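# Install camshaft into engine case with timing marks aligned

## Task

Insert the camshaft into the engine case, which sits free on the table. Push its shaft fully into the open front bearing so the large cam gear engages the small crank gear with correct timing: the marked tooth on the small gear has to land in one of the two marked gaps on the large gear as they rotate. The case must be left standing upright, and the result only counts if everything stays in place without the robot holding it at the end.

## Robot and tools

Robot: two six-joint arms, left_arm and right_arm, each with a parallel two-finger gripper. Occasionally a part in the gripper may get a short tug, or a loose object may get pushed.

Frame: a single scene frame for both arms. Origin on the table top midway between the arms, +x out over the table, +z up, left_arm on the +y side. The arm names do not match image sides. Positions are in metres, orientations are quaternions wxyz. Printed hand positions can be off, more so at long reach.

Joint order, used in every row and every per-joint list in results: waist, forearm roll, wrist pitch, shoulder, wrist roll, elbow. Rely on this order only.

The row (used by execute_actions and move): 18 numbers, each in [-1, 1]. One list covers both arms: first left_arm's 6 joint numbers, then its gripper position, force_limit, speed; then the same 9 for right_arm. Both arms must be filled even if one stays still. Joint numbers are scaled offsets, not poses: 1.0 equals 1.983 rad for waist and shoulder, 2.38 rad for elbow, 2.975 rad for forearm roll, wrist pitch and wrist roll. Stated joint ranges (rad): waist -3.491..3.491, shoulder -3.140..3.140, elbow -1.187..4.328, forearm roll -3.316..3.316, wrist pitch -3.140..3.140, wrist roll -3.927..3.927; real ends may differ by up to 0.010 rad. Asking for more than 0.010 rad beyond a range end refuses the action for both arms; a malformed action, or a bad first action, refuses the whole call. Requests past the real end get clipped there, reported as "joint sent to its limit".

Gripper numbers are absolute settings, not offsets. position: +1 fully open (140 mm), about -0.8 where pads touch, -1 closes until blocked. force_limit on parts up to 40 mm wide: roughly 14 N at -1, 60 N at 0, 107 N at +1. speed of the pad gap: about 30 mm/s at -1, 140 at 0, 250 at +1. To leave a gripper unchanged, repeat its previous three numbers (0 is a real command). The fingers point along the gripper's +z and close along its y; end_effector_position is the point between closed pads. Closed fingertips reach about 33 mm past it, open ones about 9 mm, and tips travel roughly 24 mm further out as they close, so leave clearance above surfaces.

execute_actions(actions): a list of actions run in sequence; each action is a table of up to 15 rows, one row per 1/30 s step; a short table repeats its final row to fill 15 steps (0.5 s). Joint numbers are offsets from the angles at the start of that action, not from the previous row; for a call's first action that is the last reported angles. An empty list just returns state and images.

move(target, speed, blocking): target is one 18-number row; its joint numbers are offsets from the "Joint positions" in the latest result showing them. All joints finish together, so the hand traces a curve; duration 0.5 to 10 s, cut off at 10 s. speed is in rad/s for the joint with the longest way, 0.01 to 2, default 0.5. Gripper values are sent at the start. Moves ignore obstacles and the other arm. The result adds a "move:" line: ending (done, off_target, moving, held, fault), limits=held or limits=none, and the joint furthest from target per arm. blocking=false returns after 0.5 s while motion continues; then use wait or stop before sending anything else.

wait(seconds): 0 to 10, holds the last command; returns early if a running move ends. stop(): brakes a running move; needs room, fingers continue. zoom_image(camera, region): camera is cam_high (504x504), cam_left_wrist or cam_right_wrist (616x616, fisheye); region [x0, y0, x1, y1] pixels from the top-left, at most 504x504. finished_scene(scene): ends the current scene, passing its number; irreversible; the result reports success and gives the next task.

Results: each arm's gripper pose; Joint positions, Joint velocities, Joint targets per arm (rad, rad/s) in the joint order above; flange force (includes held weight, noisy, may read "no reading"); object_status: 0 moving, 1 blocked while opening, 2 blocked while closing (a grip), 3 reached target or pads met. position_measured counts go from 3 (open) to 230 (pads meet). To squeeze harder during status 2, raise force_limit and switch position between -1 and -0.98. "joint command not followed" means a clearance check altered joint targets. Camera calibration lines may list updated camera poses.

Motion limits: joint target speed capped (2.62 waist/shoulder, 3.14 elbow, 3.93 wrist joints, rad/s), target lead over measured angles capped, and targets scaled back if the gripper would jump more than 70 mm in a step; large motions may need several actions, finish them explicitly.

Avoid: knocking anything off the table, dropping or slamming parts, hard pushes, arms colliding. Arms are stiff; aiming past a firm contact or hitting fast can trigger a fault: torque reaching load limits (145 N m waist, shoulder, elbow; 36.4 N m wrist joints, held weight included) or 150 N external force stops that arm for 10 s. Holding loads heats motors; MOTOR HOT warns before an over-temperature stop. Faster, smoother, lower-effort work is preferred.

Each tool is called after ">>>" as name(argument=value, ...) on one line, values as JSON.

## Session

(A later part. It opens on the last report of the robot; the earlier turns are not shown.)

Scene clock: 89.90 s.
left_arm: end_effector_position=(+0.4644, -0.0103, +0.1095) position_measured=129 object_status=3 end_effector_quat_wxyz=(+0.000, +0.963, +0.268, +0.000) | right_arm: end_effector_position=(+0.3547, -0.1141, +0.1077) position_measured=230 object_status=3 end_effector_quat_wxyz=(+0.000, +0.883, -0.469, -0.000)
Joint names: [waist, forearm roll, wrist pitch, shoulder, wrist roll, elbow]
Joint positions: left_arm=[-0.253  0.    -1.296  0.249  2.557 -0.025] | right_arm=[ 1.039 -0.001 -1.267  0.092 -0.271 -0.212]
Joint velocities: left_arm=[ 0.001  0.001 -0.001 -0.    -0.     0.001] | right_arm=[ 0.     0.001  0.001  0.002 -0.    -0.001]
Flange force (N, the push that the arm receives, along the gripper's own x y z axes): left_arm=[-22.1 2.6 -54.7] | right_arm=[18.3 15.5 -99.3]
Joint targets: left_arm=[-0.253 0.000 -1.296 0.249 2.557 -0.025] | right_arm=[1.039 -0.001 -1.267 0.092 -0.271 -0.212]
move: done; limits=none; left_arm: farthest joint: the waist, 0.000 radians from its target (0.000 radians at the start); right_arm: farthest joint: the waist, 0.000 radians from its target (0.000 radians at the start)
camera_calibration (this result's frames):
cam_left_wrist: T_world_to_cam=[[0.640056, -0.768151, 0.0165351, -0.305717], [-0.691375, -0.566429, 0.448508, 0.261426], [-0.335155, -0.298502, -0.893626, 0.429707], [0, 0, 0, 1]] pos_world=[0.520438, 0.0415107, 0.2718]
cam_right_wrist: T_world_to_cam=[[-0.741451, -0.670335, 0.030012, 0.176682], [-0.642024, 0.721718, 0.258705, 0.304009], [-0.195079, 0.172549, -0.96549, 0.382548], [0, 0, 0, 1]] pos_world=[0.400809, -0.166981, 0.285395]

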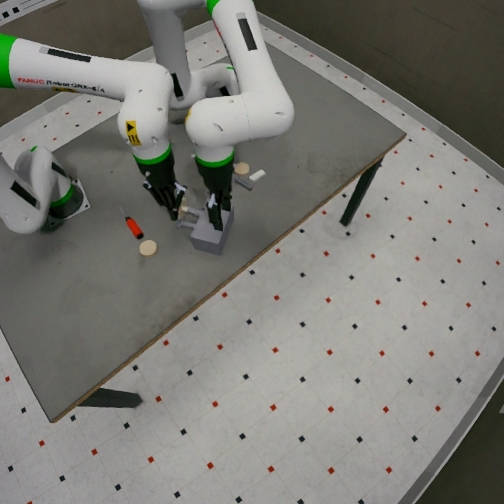

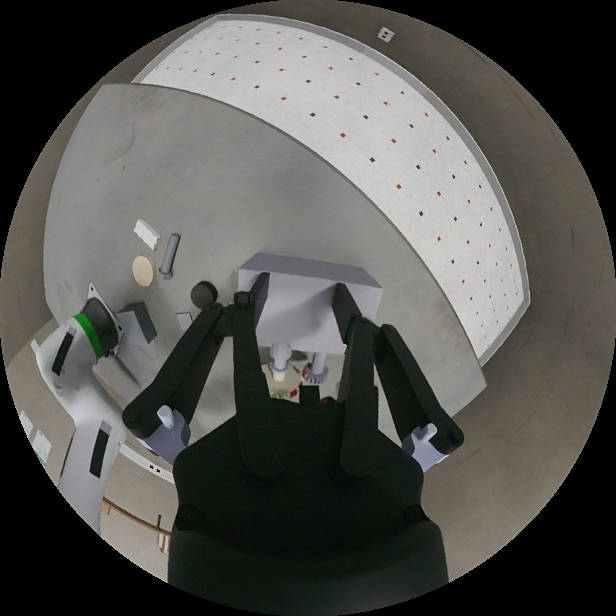

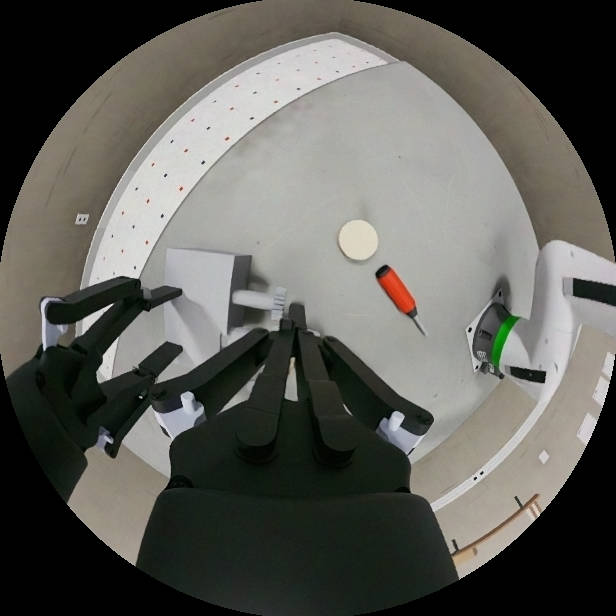

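>>> move(target=[0,0,0,0,0,0,0,0,0,-0.002,0,-0.0259,-0.011,0,0.0231,-0.5,0.3,-1], speed=0.06)

>>> move(target=[0,0,0,0,0,0,0,0,0,0.047,0,0,0.002,-0.035,0.0017,-0.5,0.3,-1], speed=0.1)

>>> move(target=[0,0,0,0,0,0,0,0,0,0,0,0.0225,0.0095,0,-0.0202,-0.5,0.3,-1], speed=0.06)

>>> zoom_image(camera="cam_right_wrist", region=[220,240,360,360])

Scene clock: 91.87 s.
left_arm: end_effector_position=(+0.4644, -0.0103, +0.1095) position_measured=129 object_status=3 end_effector_quat_wxyz=(+0.000, +0.963, +0.268, +0.000) | right_arm: end_effector_position=(+0.3556, -0.1159, +0.1403) position_measured=192 object_status=3 end_effector_quat_wxyz=(+0.000, +0.882, -0.471, -0.001)
Joint names: [waist, forearm roll, wrist pitch, shoulder, wrist roll, elbow]
Joint positions: left_arm=[-0.253  0.    -1.296  0.249  2.557 -0.025] | right_arm=[ 1.035 -0.001 -1.344  0.07  -0.271 -0.157]
Joint velocities: left_arm=[-0.     0.001 -0.     0.    -0.    -0.   ] | right_arm=[-0.     0.    -0.001 -0.     0.     0.   ]
Flange force (N, the push that the arm receives, along the gripper's own x y z axes): left_arm=[-14.3 12.3 -47.3] | right_arm=[1.2 -1.7 -1.7]
Joint targets: left_arm=[-0.253 0.000 -1.296 0.249 2.557 -0.025] | right_arm=[1.035 -0.001 -1.344 0.070 -0.271 -0.157]
move: done; limits=none; left_arm: farthest joint: the waist, 0.000 radians from its target (0.000 radians at the start); right_arm: farthest joint: the waist, 0.000 radians from its target (0.003 radians at the start)
camera_calibration (this result's frames):
cam_left_wrist: T_world_to_cam=[[0.640055, -0.768151, 0.0165351, -0.305717], [-0.691375, -0.566428, 0.448508, 0.261427], [-0.335155, -0.298502, -0.893626, 0.429707], [0, 0, 0, 1]] pos_world=[0.520438, 0.0415108, 0.2718]
cam_right_wrist: T_world_to_cam=[[-0.744048, -0.66744, 0.030281, 0.176326], [-0.639169, 0.724267, 0.258649, 0.296686], [-0.194564, 0.173093, -0.965497, 0.414345], [0, 0, 0, 1]] pos_world=[0.401444, -0.168913, 0.317972]

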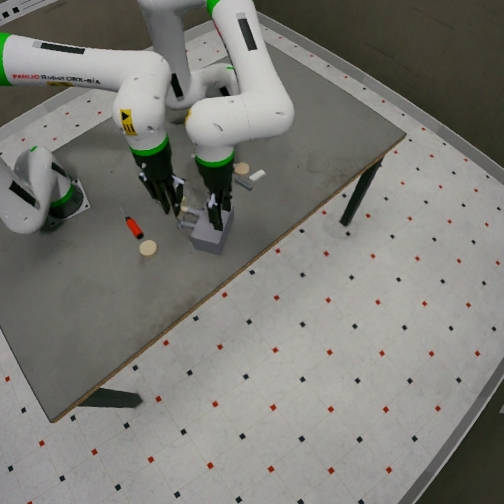

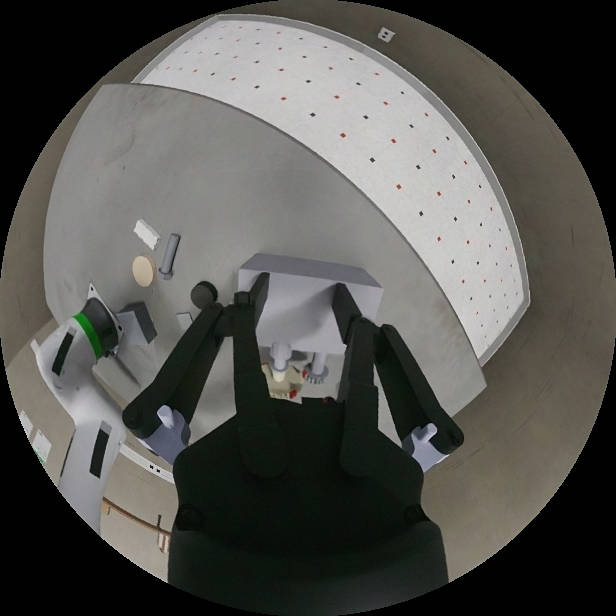

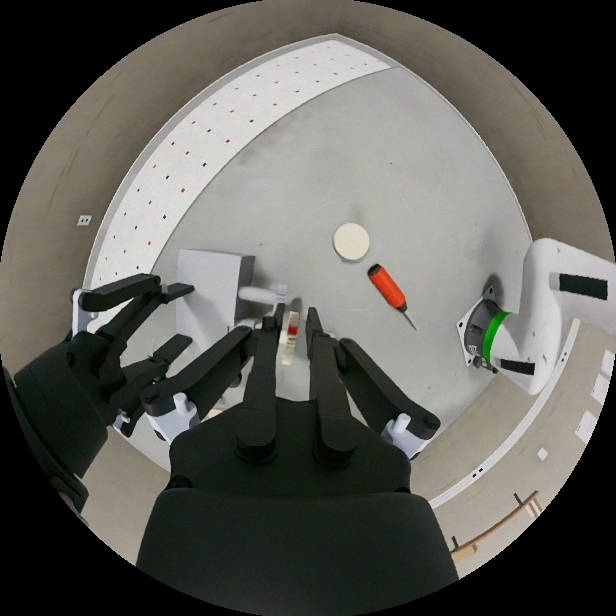

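Scene clock: 93.17 s.
left_arm: end_effector_position=(+0.4644, -0.0103, +0.1095) position_measured=129 object_status=3 end_effector_quat_wxyz=(+0.000, +0.963, +0.268, +0.000) | right_arm: end_effector_position=(+0.3311, -0.0794, +0.1402) position_measured=192 object_status=3 end_effector_quat_wxyz=(+0.000, +0.880, -0.476, -0.000)
Joint names: [waist, forearm roll, wrist pitch, shoulder, wrist roll, elbow]
Joint positions: left_arm=[-0.253  0.    -1.296  0.249  2.557 -0.025] | right_arm=[ 1.128 -0.001 -1.344  0.074 -0.375 -0.153]
Joint velocities: left_arm=[-0.001  0.    -0.    -0.    -0.     0.001] | right_arm=[ 0.     0.001  0.001  0.     0.001 -0.   ]
Flange force (N, the push that the arm receives, along the gripper's own x y z axes): left_arm=[-13.6 5.0 -45.7] | right_arm=[1.0 -4.3 -2.2]
Joint targets: left_arm=[-0.253 0.000 -1.296 0.249 2.557 -0.025] | right_arm=[1.128 -0.001 -1.344 0.074 -0.375 -0.153]
move: done; limits=none; left_arm: farthest joint: the waist, 0.000 radians from its target (0.000 radians at the start); right_arm: farthest joint: the waist, 0.000 radians from its target (0.094 radians at the start)
camera_calibration (this result's frames):
cam_left_wrist: T_world_to_cam=[[0.640056, -0.768151, 0.0165351, -0.305717], [-0.691375, -0.566429, 0.448507, 0.261427], [-0.335155, -0.298502, -0.893626, 0.429707], [0, 0, 0, 1]] pos_world=[0.520438, 0.0415108, 0.2718]
cam_right_wrist: T_world_to_cam=[[-0.751298, -0.659268, 0.0302898, 0.185535], [-0.631232, 0.731227, 0.258559, 0.252556], [-0.192608, 0.175135, -0.965521, 0.402698], [0, 0, 0, 1]] pos_world=[0.376376, -0.132885, 0.317893]

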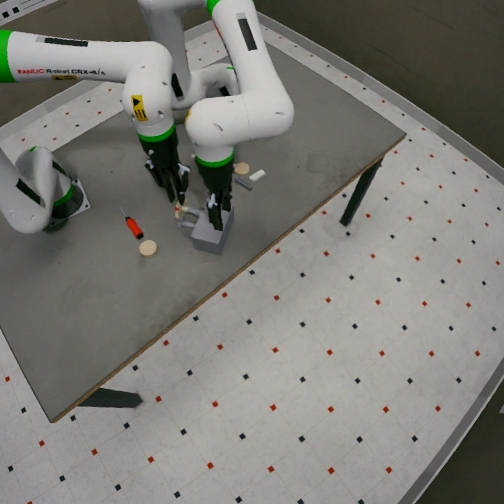

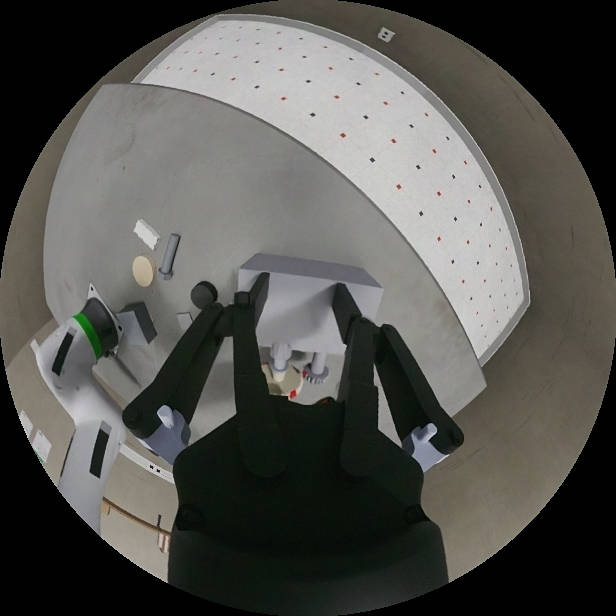

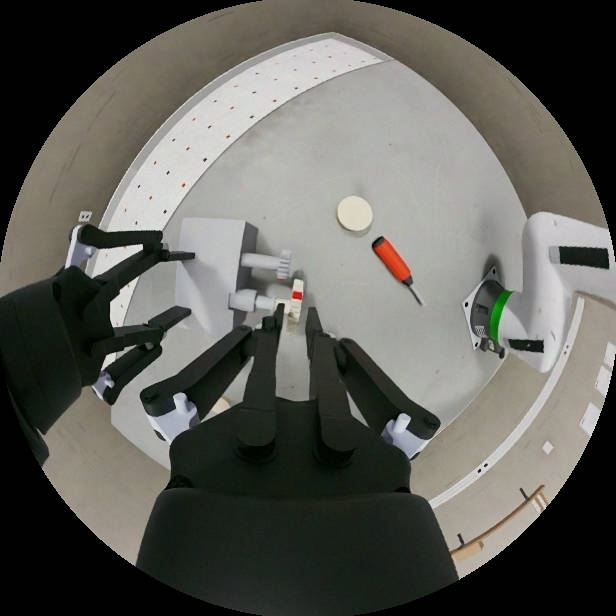

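Scene clock: 94.53 s.
left_arm: end_effector_position=(+0.4644, -0.0103, +0.1095) position_measured=129 object_status=3 end_effector_quat_wxyz=(+0.000, +0.963, +0.268, +0.000) | right_arm: end_effector_position=(+0.3312, -0.0792, +0.1118) position_measured=192 object_status=3 end_effector_quat_wxyz=(+0.000, +0.880, -0.476, -0.000)
Joint names: [waist, forearm roll, wrist pitch, shoulder, wrist roll, elbow]
Joint positions: left_arm=[-0.253  0.    -1.296  0.249  2.557 -0.025] | right_arm=[ 1.128 -0.001 -1.277  0.093 -0.375 -0.201]
Joint velocities: left_arm=[-0.     0.     0.002 -0.    -0.     0.   ] | right_arm=[ 0.    -0.001 -0.    -0.     0.001 -0.   ]
Flange force (N, the push that the arm receives, along the gripper's own x y z axes): left_arm=[-15.1 3.9 -42.4] | right_arm=[0.9 -3.3 -1.6]
Joint targets: left_arm=[-0.253 0.000 -1.296 0.249 2.557 -0.025] | right_arm=[1.128 -0.001 -1.277 0.093 -0.375 -0.201]
move: done; limits=none; left_arm: farthest joint: the waist, 0.000 radians from its target (0.000 radians at the start); right_arm: farthest joint: the waist, 0.000 radians from its target (0.000 radians at the start)
camera_calibration (this result's frames):
cam_left_wrist: T_world_to_cam=[[0.640056, -0.768151, 0.0165349, -0.305717], [-0.691375, -0.566429, 0.448508, 0.261426], [-0.335156, -0.298502, -0.893626, 0.429707], [0, 0, 0, 1]] pos_world=[0.520438, 0.0415108, 0.2718]
cam_right_wrist: T_world_to_cam=[[-0.751332, -0.65923, 0.0302496, 0.186686], [-0.631203, 0.731254, 0.258554, 0.259838], [-0.192566, 0.175166, -0.965523, 0.375229], [0, 0, 0, 1]] pos_world=[0.37653, -0.132666, 0.289463]

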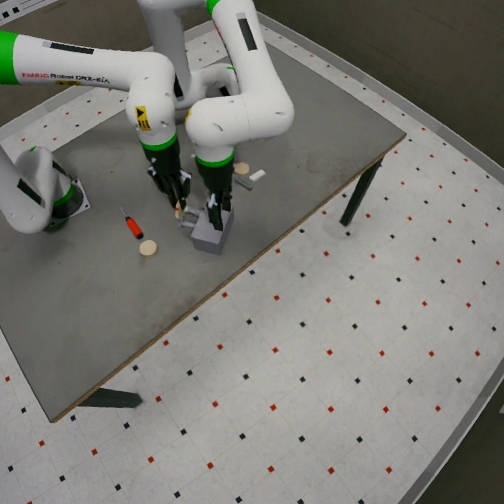

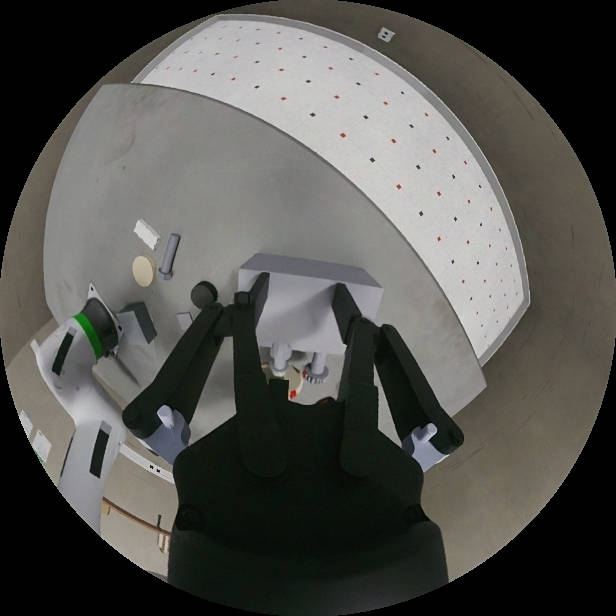

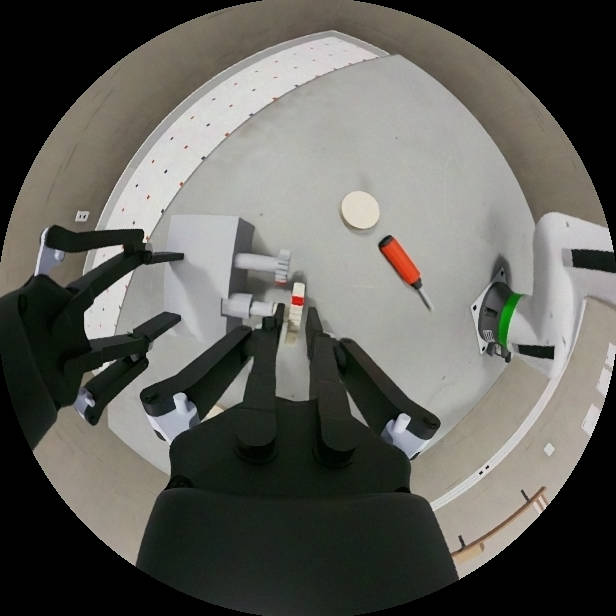

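Region (220, 240, 360, 360) of cam_right_wrist's 616x616 image, scaled by 3.600, with more detail than that image has; it fills the top 432 rows of this view, and the rest is white.

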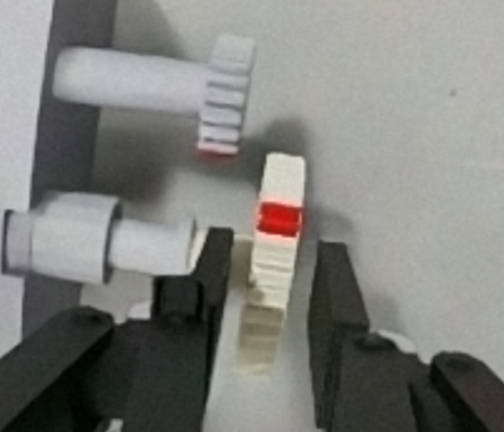

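>>> move(target=[0,0,0,0,0,0,0,0,0,-0.0008,0,0,0.0024,-0.002,0.0022,-1,0.3,-1], speed=0.02)

>>> move(target=[0,0,0,0,0,0,0,0,0,0.0132,0,0.001,-0.0374,-0.0088,-0.0327,-1,0.3,-1], speed=0.03)

>>> move(target=[0,0,0,0,0,0,0,0,0,0.0155,0,0,-0.039,-0.0104,-0.0323,-1,0.3,-1], speed=0.04)

Scene clock: 95.57 s.
left_arm: end_effector_position=(+0.4645, -0.0103, +0.1095) position_measured=129 object_status=3 end_effector_quat_wxyz=(+0.000, +0.963, +0.268, +0.000) | right_arm: end_effector_position=(+0.3330, -0.0780, +0.1118) position_measured=218 object_status=2 end_effector_quat_wxyz=(+0.000, +0.878, -0.479, -0.000)
Joint names: [waist, forearm roll, wrist pitch, shoulder, wrist roll, elbow]
Joint positions: left_arm=[-0.253  0.    -1.296  0.249  2.557 -0.025] | right_arm=[ 1.126 -0.001 -1.277  0.098 -0.381 -0.196]
Joint velocities: left_arm=[ 0.     0.001 -0.    -0.001 -0.001  0.001] | right_arm=[-0.001  0.001 -0.001  0.     0.     0.   ]
Flange force (N, the push that the arm receives, along the gripper's own x y z axes): left_arm=[-8.8 1.7 -46.6] | right_arm=[5.5 14.7 -25.5]
Joint targets: left_arm=[-0.253 0.000 -1.296 0.249 2.557 -0.025] | right_arm=[1.126 -0.001 -1.277 0.098 -0.381 -0.196]
move: done; limits=none; left_arm: farthest joint: the waist, 0.000 radians from its target (0.000 radians at the start); right_arm: farthest joint: the waist, 0.000 radians from its target (0.001 radians at the start)
camera_calibration (this result's frames):
cam_left_wrist: T_world_to_cam=[[0.640036, -0.768168, 0.0164984, -0.305688], [-0.691406, -0.566447, 0.448437, 0.261477], [-0.33513, -0.298423, -0.893662, 0.429701], [0, 0, 0, 1]] pos_world=[0.520444, 0.041526, 0.271795]
cam_right_wrist: T_world_to_cam=[[-0.756317, -0.653529, 0.0297454, 0.190939], [-0.625721, 0.735909, 0.258672, 0.258573], [-0.19094, 0.177026, -0.965507, 0.374982], [0, 0, 0, 1]] pos_world=[0.377804, -0.131884, 0.289482]

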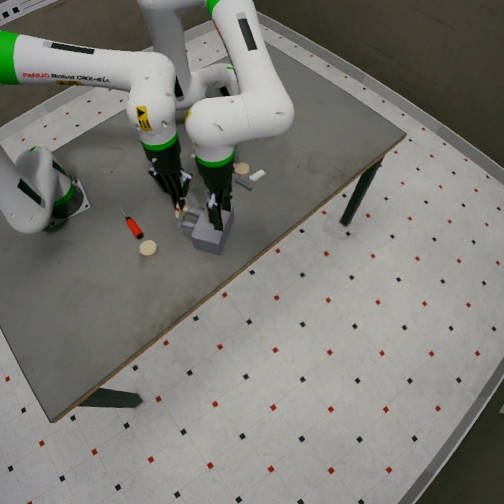

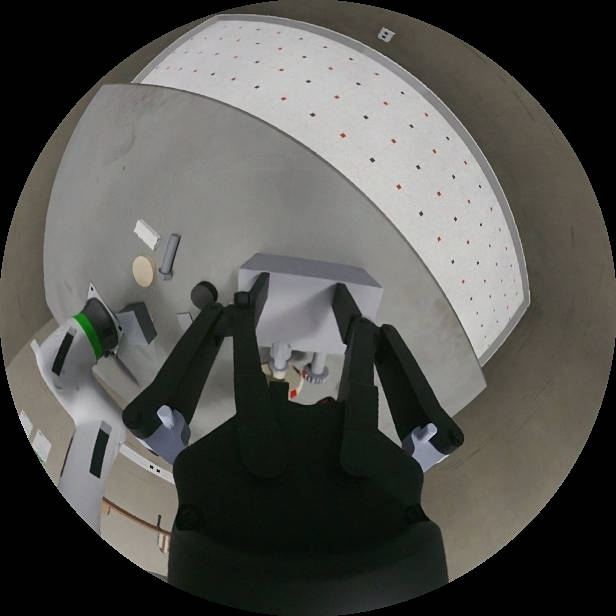

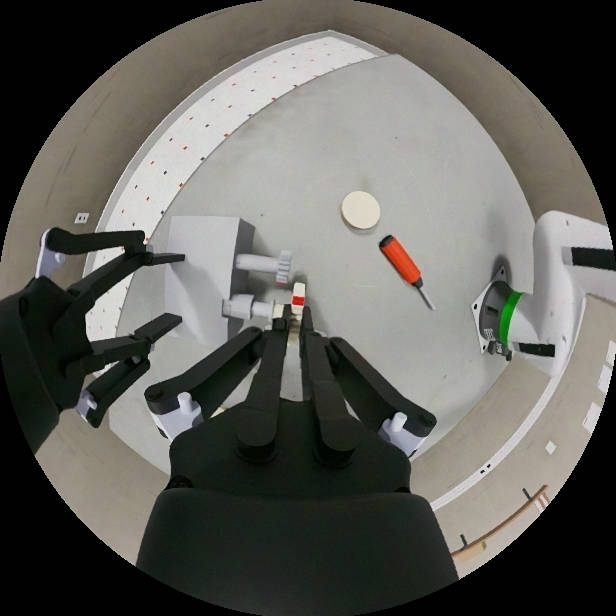

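Scene clock: 98.40 s.
left_arm: end_effector_position=(+0.4645, -0.0103, +0.1095) position_measured=129 object_status=3 end_effector_quat_wxyz=(+0.000, +0.963, +0.268, +0.000) | right_arm: end_effector_position=(+0.3078, -0.0943, +0.1121) position_measured=218 object_status=2 end_effector_quat_wxyz=(+0.001, +0.878, -0.479, -0.000)
Joint names: [waist, forearm roll, wrist pitch, shoulder, wrist roll, elbow]
Joint positions: left_arm=[-0.253  0.    -1.296  0.249  2.557 -0.025] | right_arm=[ 1.152 -0.001 -1.274  0.024 -0.407 -0.274]
Joint velocities: left_arm=[-0.001 -0.    -0.001  0.001 -0.    -0.001] | right_arm=[-0.001  0.001  0.002 -0.    -0.001  0.   ]
Flange force (N, the push that the arm receives, along the gripper's own x y z axes): left_arm=[-22.7 -11.0 -47.9] | right_arm=[-0.1 1.4 -8.4]
Joint targets: left_arm=[-0.253 0.000 -1.296 0.249 2.557 -0.025] | right_arm=[1.152 -0.001 -1.274 0.024 -0.407 -0.274]
move: done; limits=none; left_arm: farthest joint: the waist, 0.000 radians from its target (0.000 radians at the start); right_arm: farthest joint: the waist, 0.000 radians from its target (0.026 radians at the start)
camera_calibration (this result's frames):
cam_left_wrist: T_world_to_cam=[[0.64006, -0.768147, 0.0165393, -0.305712], [-0.691433, -0.566485, 0.448347, 0.261558], [-0.335027, -0.298405, -0.893707, 0.429684], [0, 0, 0, 1]] pos_world=[0.520479, 0.0415569, 0.271798]
cam_right_wrist: T_world_to_cam=[[-0.756307, -0.653498, 0.030656, 0.161123], [-0.625572, 0.736112, 0.258456, 0.254754], [-0.191467, 0.176295, -0.965536, 0.37348], [0, 0, 0, 1]] pos_world=[0.352735, -0.148077, 0.289827]

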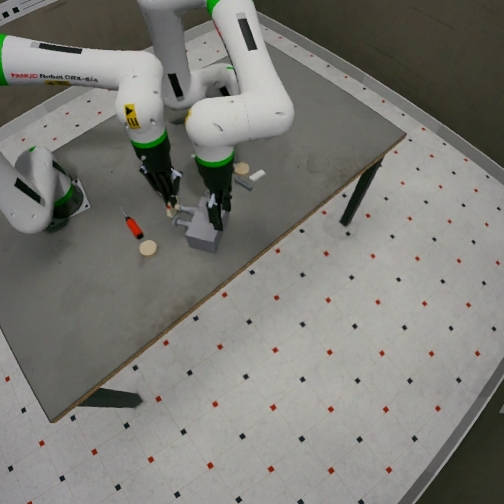

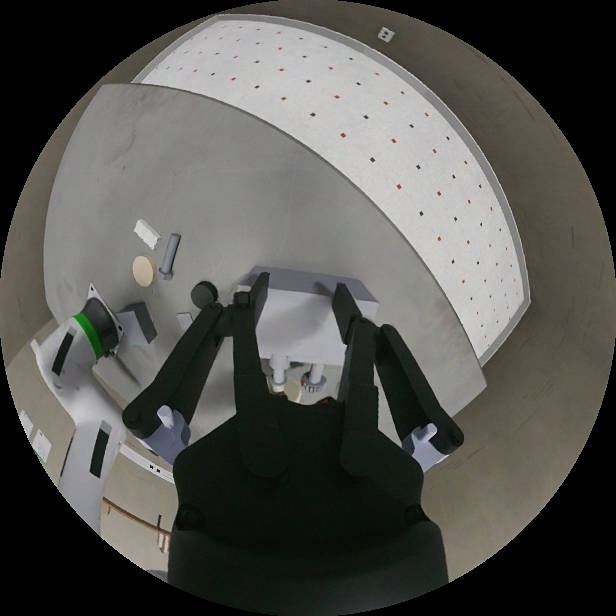

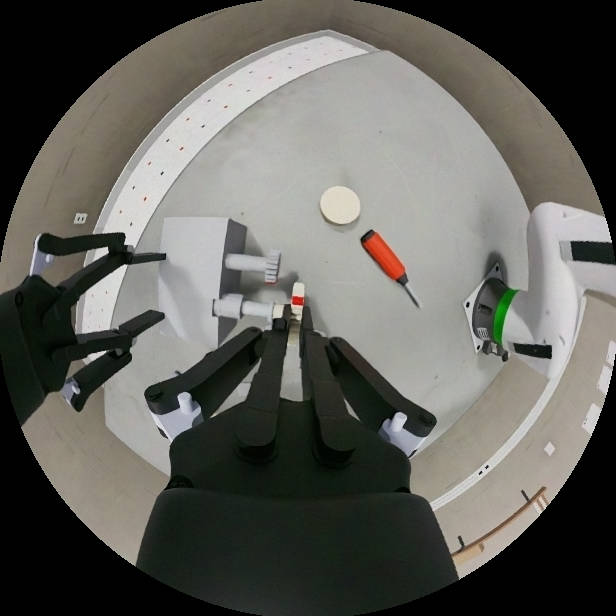

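Scene clock: 100.57 s.
left_arm: end_effector_position=(+0.4645, -0.0103, +0.1095) position_measured=129 object_status=3 end_effector_quat_wxyz=(+0.000, +0.963, +0.268, +0.000) | right_arm: end_effector_position=(+0.2824, -0.1106, +0.1119) position_measured=218 object_status=2 end_effector_quat_wxyz=(+0.000, +0.878, -0.479, -0.000)
Joint names: [waist, forearm roll, wrist pitch, shoulder, wrist roll, elbow]
Joint positions: left_arm=[-0.253  0.    -1.296  0.249  2.557 -0.025] | right_arm=[ 1.183 -0.001 -1.274 -0.054 -0.438 -0.351]
Joint velocities: left_arm=[-0.001  0.     0.001 -0.     0.001  0.   ] | right_arm=[-0.    -0.    -0.    -0.     0.001 -0.   ]
Flange force (N, the push that the arm receives, along the gripper's own x y z axes): left_arm=[-16.9 -9.9 -49.4] | right_arm=[1.2 -1.9 -1.1]
Joint targets: left_arm=[-0.253 0.000 -1.296 0.249 2.557 -0.025] | right_arm=[1.183 -0.001 -1.274 -0.054 -0.438 -0.351]
move: done; limits=none; left_arm: farthest joint: the waist, 0.000 radians from its target (0.000 radians at the start); right_arm: farthest joint: the waist, 0.000 radians from its target (0.030 radians at the start)
camera_calibration (this result's frames):
cam_left_wrist: T_world_to_cam=[[0.64006, -0.768147, 0.0165503, -0.305719], [-0.691438, -0.566482, 0.448342, 0.26156], [-0.335017, -0.298409, -0.893709, 0.429688], [0, 0, 0, 1]] pos_world=[0.520484, 0.0415549, 0.271807]
cam_right_wrist: T_world_to_cam=[[-0.756445, -0.653358, 0.0302369, 0.131385], [-0.625492, 0.736148, 0.258544, 0.250889], [-0.191181, 0.176661, -0.965526, 0.371179], [0, 0, 0, 1]] pos_world=[0.327277, -0.164424, 0.289545]

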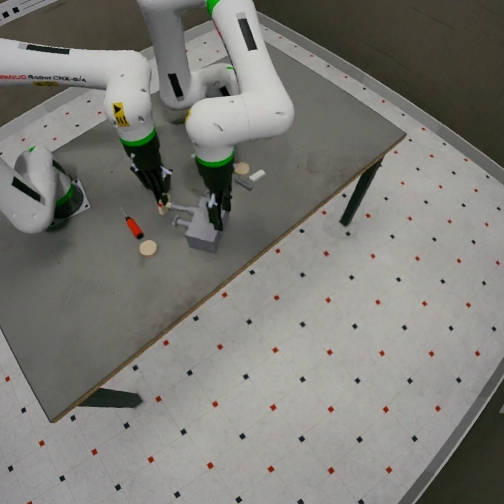

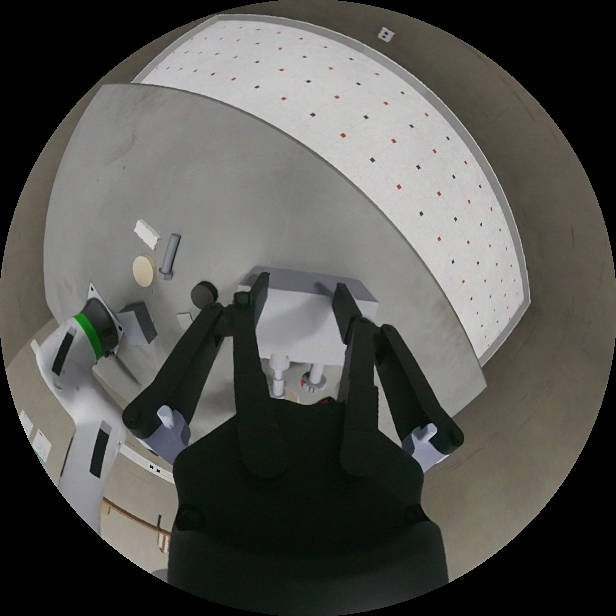

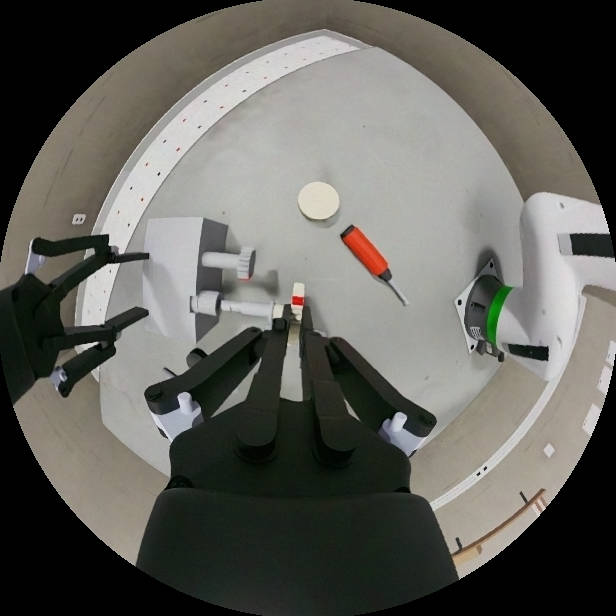

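>>> execute_actions(actions=[])

Scene clock: 101.03 s.
left_arm: end_effector_position=(+0.4645, -0.0103, +0.1095) position_measured=129 object_status=3 end_effector_quat_wxyz=(+0.000, +0.963, +0.268, +0.000) | right_arm: end_effector_position=(+0.2824, -0.1106, +0.1119) position_measured=218 object_status=2 end_effector_quat_wxyz=(+0.000, +0.878, -0.479, -0.000)
Joint names: [waist, forearm roll, wrist pitch, shoulder, wrist roll, elbow]
Joint positions: left_arm=[-0.253  0.    -1.296  0.249  2.557 -0.025] | right_arm=[ 1.183 -0.001 -1.274 -0.054 -0.438 -0.351]
Joint velocities: left_arm=[-0.002  0.    -0.001 -0.001  0.     0.   ] | right_arm=[-0.     0.001  0.     0.    -0.001 -0.   ]
Flange force (N, the push that the arm receives, along the gripper's own x y z axes): left_arm=[-16.2 -5.7 -49.6] | right_arm=[0.1 -2.1 -1.0]
Joint targets: left_arm=[-0.253 0.000 -1.296 0.249 2.557 -0.025] | right_arm=[1.183 -0.001 -1.274 -0.054 -0.438 -0.351]
camera_calibration (this result's frames):
cam_left_wrist: T_world_to_cam=[[0.64006, -0.768147, 0.0165465, -0.305715], [-0.691437, -0.566483, 0.448344, 0.26156], [-0.335021, -0.298408, -0.893708, 0.429684], [0, 0, 0, 1]] pos_world=[0.520481, 0.0415559, 0.271801]
cam_right_wrist: T_world_to_cam=[[-0.756444, -0.653359, 0.0302362, 0.131381], [-0.625494, 0.736147, 0.258544, 0.25089], [-0.191181, 0.176662, -0.965526, 0.371179], [0, 0, 0, 1]] pos_world=[0.327275, -0.164426, 0.289545]

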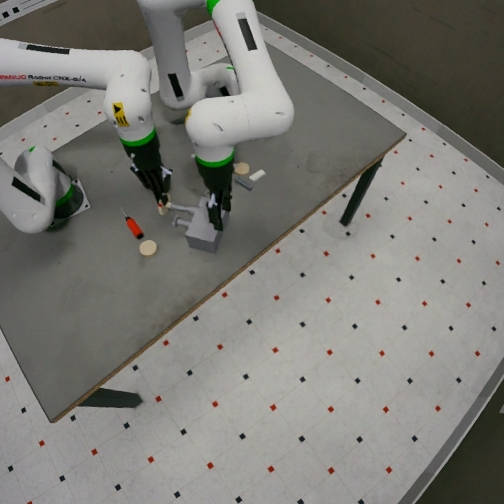

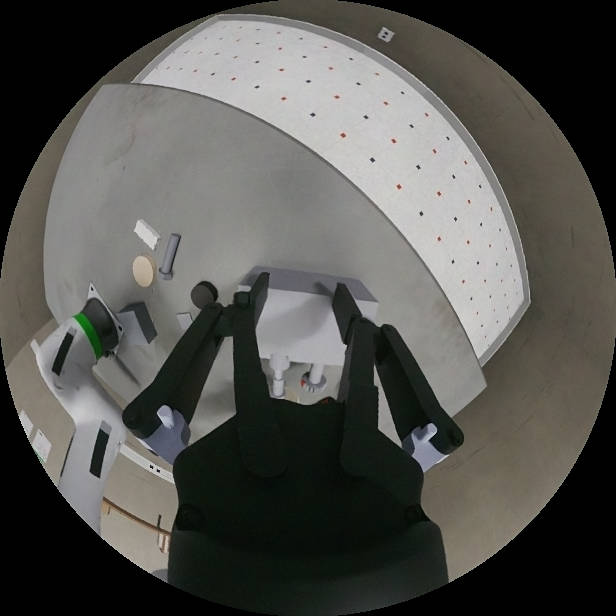

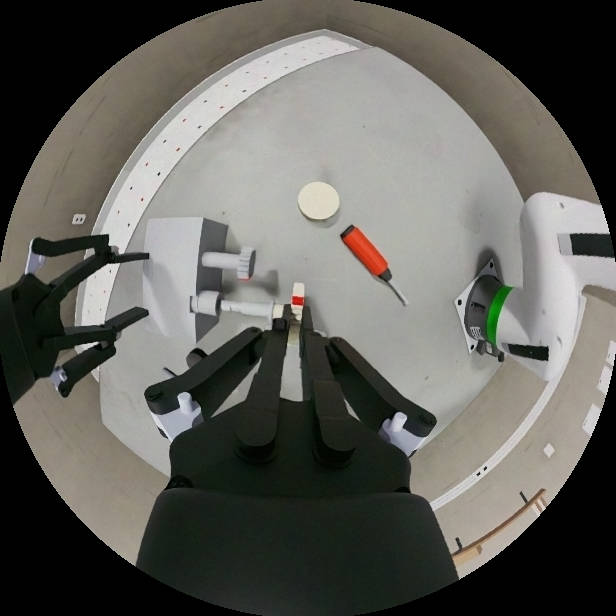

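>>> move(target=[0,0,-0.008,-0.0035,0,0.007,0,0,0, 0.0126,0,-0.0013,-0.031,-0.0084,-0.0273,-1,0.3,-1], speed=0.05)

>>> move(target=[0,0,0,0,0,0,0,0,0, 0,0,-0.062,-0.028,0,0.054,-1,0.3,-1], speed=0.15)

Scene clock: 103.10 s.
left_arm: end_effector_position=(+0.4643, -0.0102, +0.1200) position_measured=129 object_status=3 end_effector_quat_wxyz=(+0.000, +0.963, +0.268, +0.000) | right_arm: end_effector_position=(+0.2614, -0.1270, +0.1083) position_measured=218 object_status=2 end_effector_quat_wxyz=(+0.004, +0.878, -0.479, -0.001)
Joint names: [waist, forearm roll, wrist pitch, shoulder, wrist roll, elbow]
Joint positions: left_arm=[-0.253  0.    -1.32   0.242  2.557 -0.008] | right_arm=[ 1.208 -0.001 -1.278 -0.115 -0.463 -0.416]
Joint velocities: left_arm=[ 0.001 -0.001  0.    -0.001 -0.    -0.   ] | right_arm=[ 0.    -0.001  0.001 -0.     0.001 -0.   ]
Flange force (N, the push that the arm receives, along the gripper's own x y z axes): left_arm=[1.5 -2.0 5.8] | right_arm=[-0.7 -2.3 0.1]
Joint targets: left_arm=[-0.253 0.000 -1.320 0.242 2.557 -0.008] | right_arm=[1.208 -0.001 -1.278 -0.115 -0.463 -0.416]
move: done; limits=none; left_arm: farthest joint: the waist, 0.000 radians from its target (0.000 radians at the start); right_arm: farthest joint: the waist, 0.000 radians from its target (0.025 radians at the start)
camera_calibration (this result's frames):
cam_left_wrist: T_world_to_cam=[[0.640063, -0.768148, 0.0163729, -0.305689], [-0.691354, -0.566516, 0.448429, 0.256725], [-0.335185, -0.298342, -0.893668, 0.439099], [0, 0, 0, 1]] pos_world=[0.520327, 0.0416263, 0.282291]
cam_right_wrist: T_world_to_cam=[[-0.756316, -0.653146, 0.0372332, 0.10413], [-0.624528, 0.737784, 0.256203, 0.250962], [-0.194808, 0.170518, -0.965906, 0.366853], [0, 0, 0, 1]] pos_world=[0.306954, -0.179699, 0.286171]

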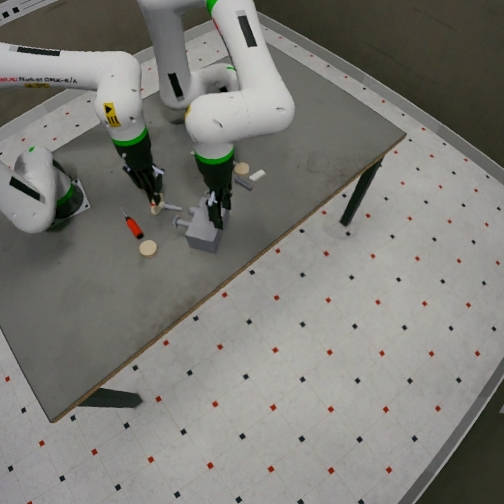

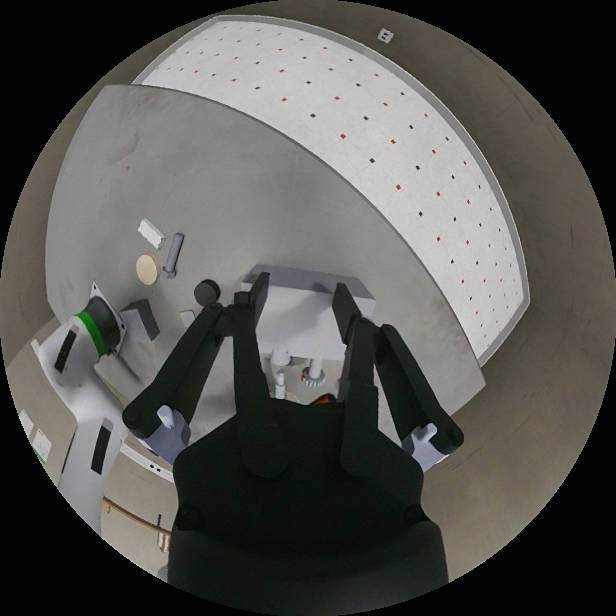

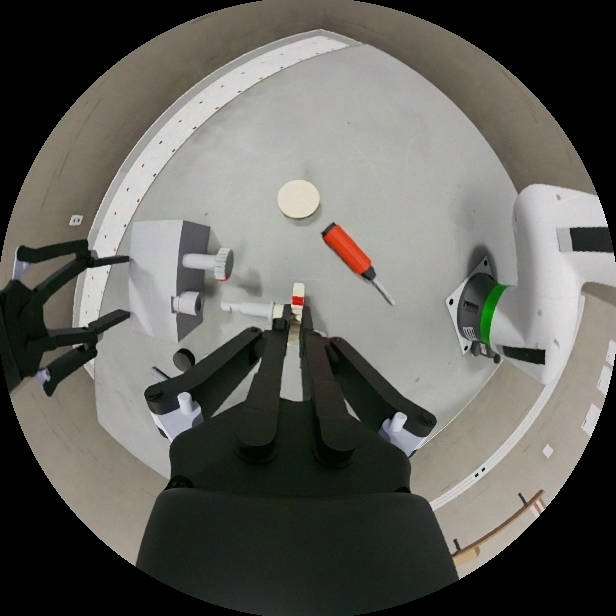

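Scene clock: 104.63 s.
left_arm: end_effector_position=(+0.4643, -0.0102, +0.1200) position_measured=129 object_status=3 end_effector_quat_wxyz=(+0.000, +0.963, +0.268, +0.000) | right_arm: end_effector_position=(+0.2582, -0.1324, +0.1824) position_measured=218 object_status=2 end_effector_quat_wxyz=(+0.004, +0.878, -0.479, -0.001)
Joint names: [waist, forearm roll, wrist pitch, shoulder, wrist roll, elbow]
Joint positions: left_arm=[-0.253  0.    -1.32   0.242  2.557 -0.008] | right_arm=[ 1.208 -0.001 -1.463 -0.171 -0.463 -0.287]
Joint velocities: left_arm=[ 0.002 -0.     0.001 -0.     0.001 -0.001] | right_arm=[-0.    -0.002  0.002 -0.     0.     0.   ]
Flange force (N, the push that the arm receives, along the gripper's own x y z axes): left_arm=[3.6 -3.1 5.6] | right_arm=[-0.6 -3.4 0.4]
Joint targets: left_arm=[-0.253 0.000 -1.320 0.242 2.557 -0.008] | right_arm=[1.208 -0.001 -1.463 -0.171 -0.463 -0.287]
move: done; limits=none; left_arm: farthest joint: the waist, 0.000 radians from its target (0.000 radians at the start); right_arm: farthest joint: the waist, 0.000 radians from its target (0.000 radians at the start)
camera_calibration (this result's frames):
cam_left_wrist: T_world_to_cam=[[0.640063, -0.768148, 0.0163736, -0.30569], [-0.691355, -0.566516, 0.448429, 0.256725], [-0.335184, -0.298343, -0.893669, 0.439099], [0, 0, 0, 1]] pos_world=[0.520328, 0.0416262, 0.282291]
cam_right_wrist: T_world_to_cam=[[-0.756196, -0.653262, 0.0376279, 0.0952953], [-0.624601, 0.737769, 0.256069, 0.234012], [-0.195041, 0.170136, -0.965926, 0.438707], [0, 0, 0, 1]] pos_world=[0.303792, -0.185034, 0.360249]

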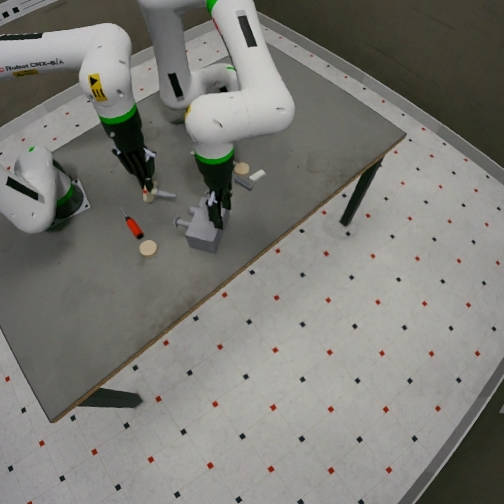

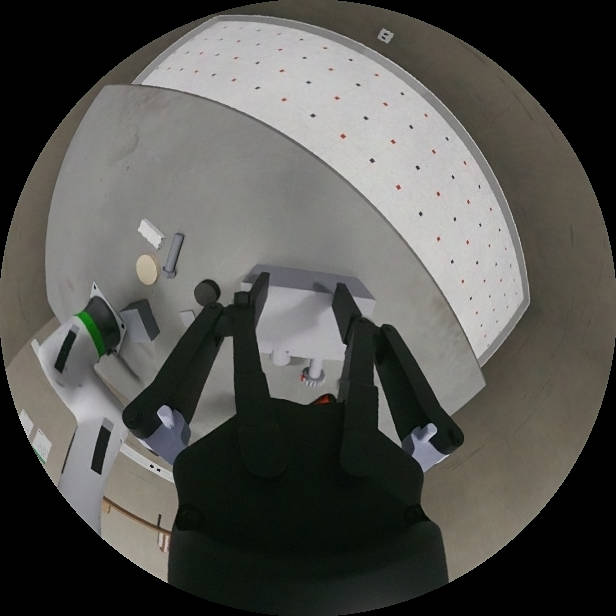

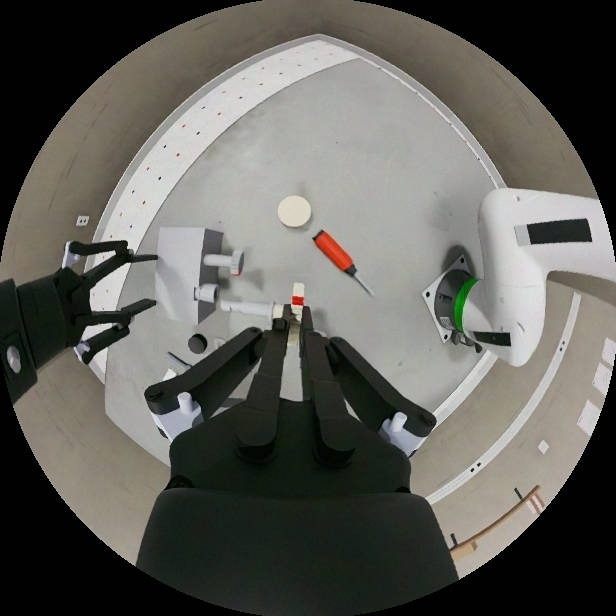

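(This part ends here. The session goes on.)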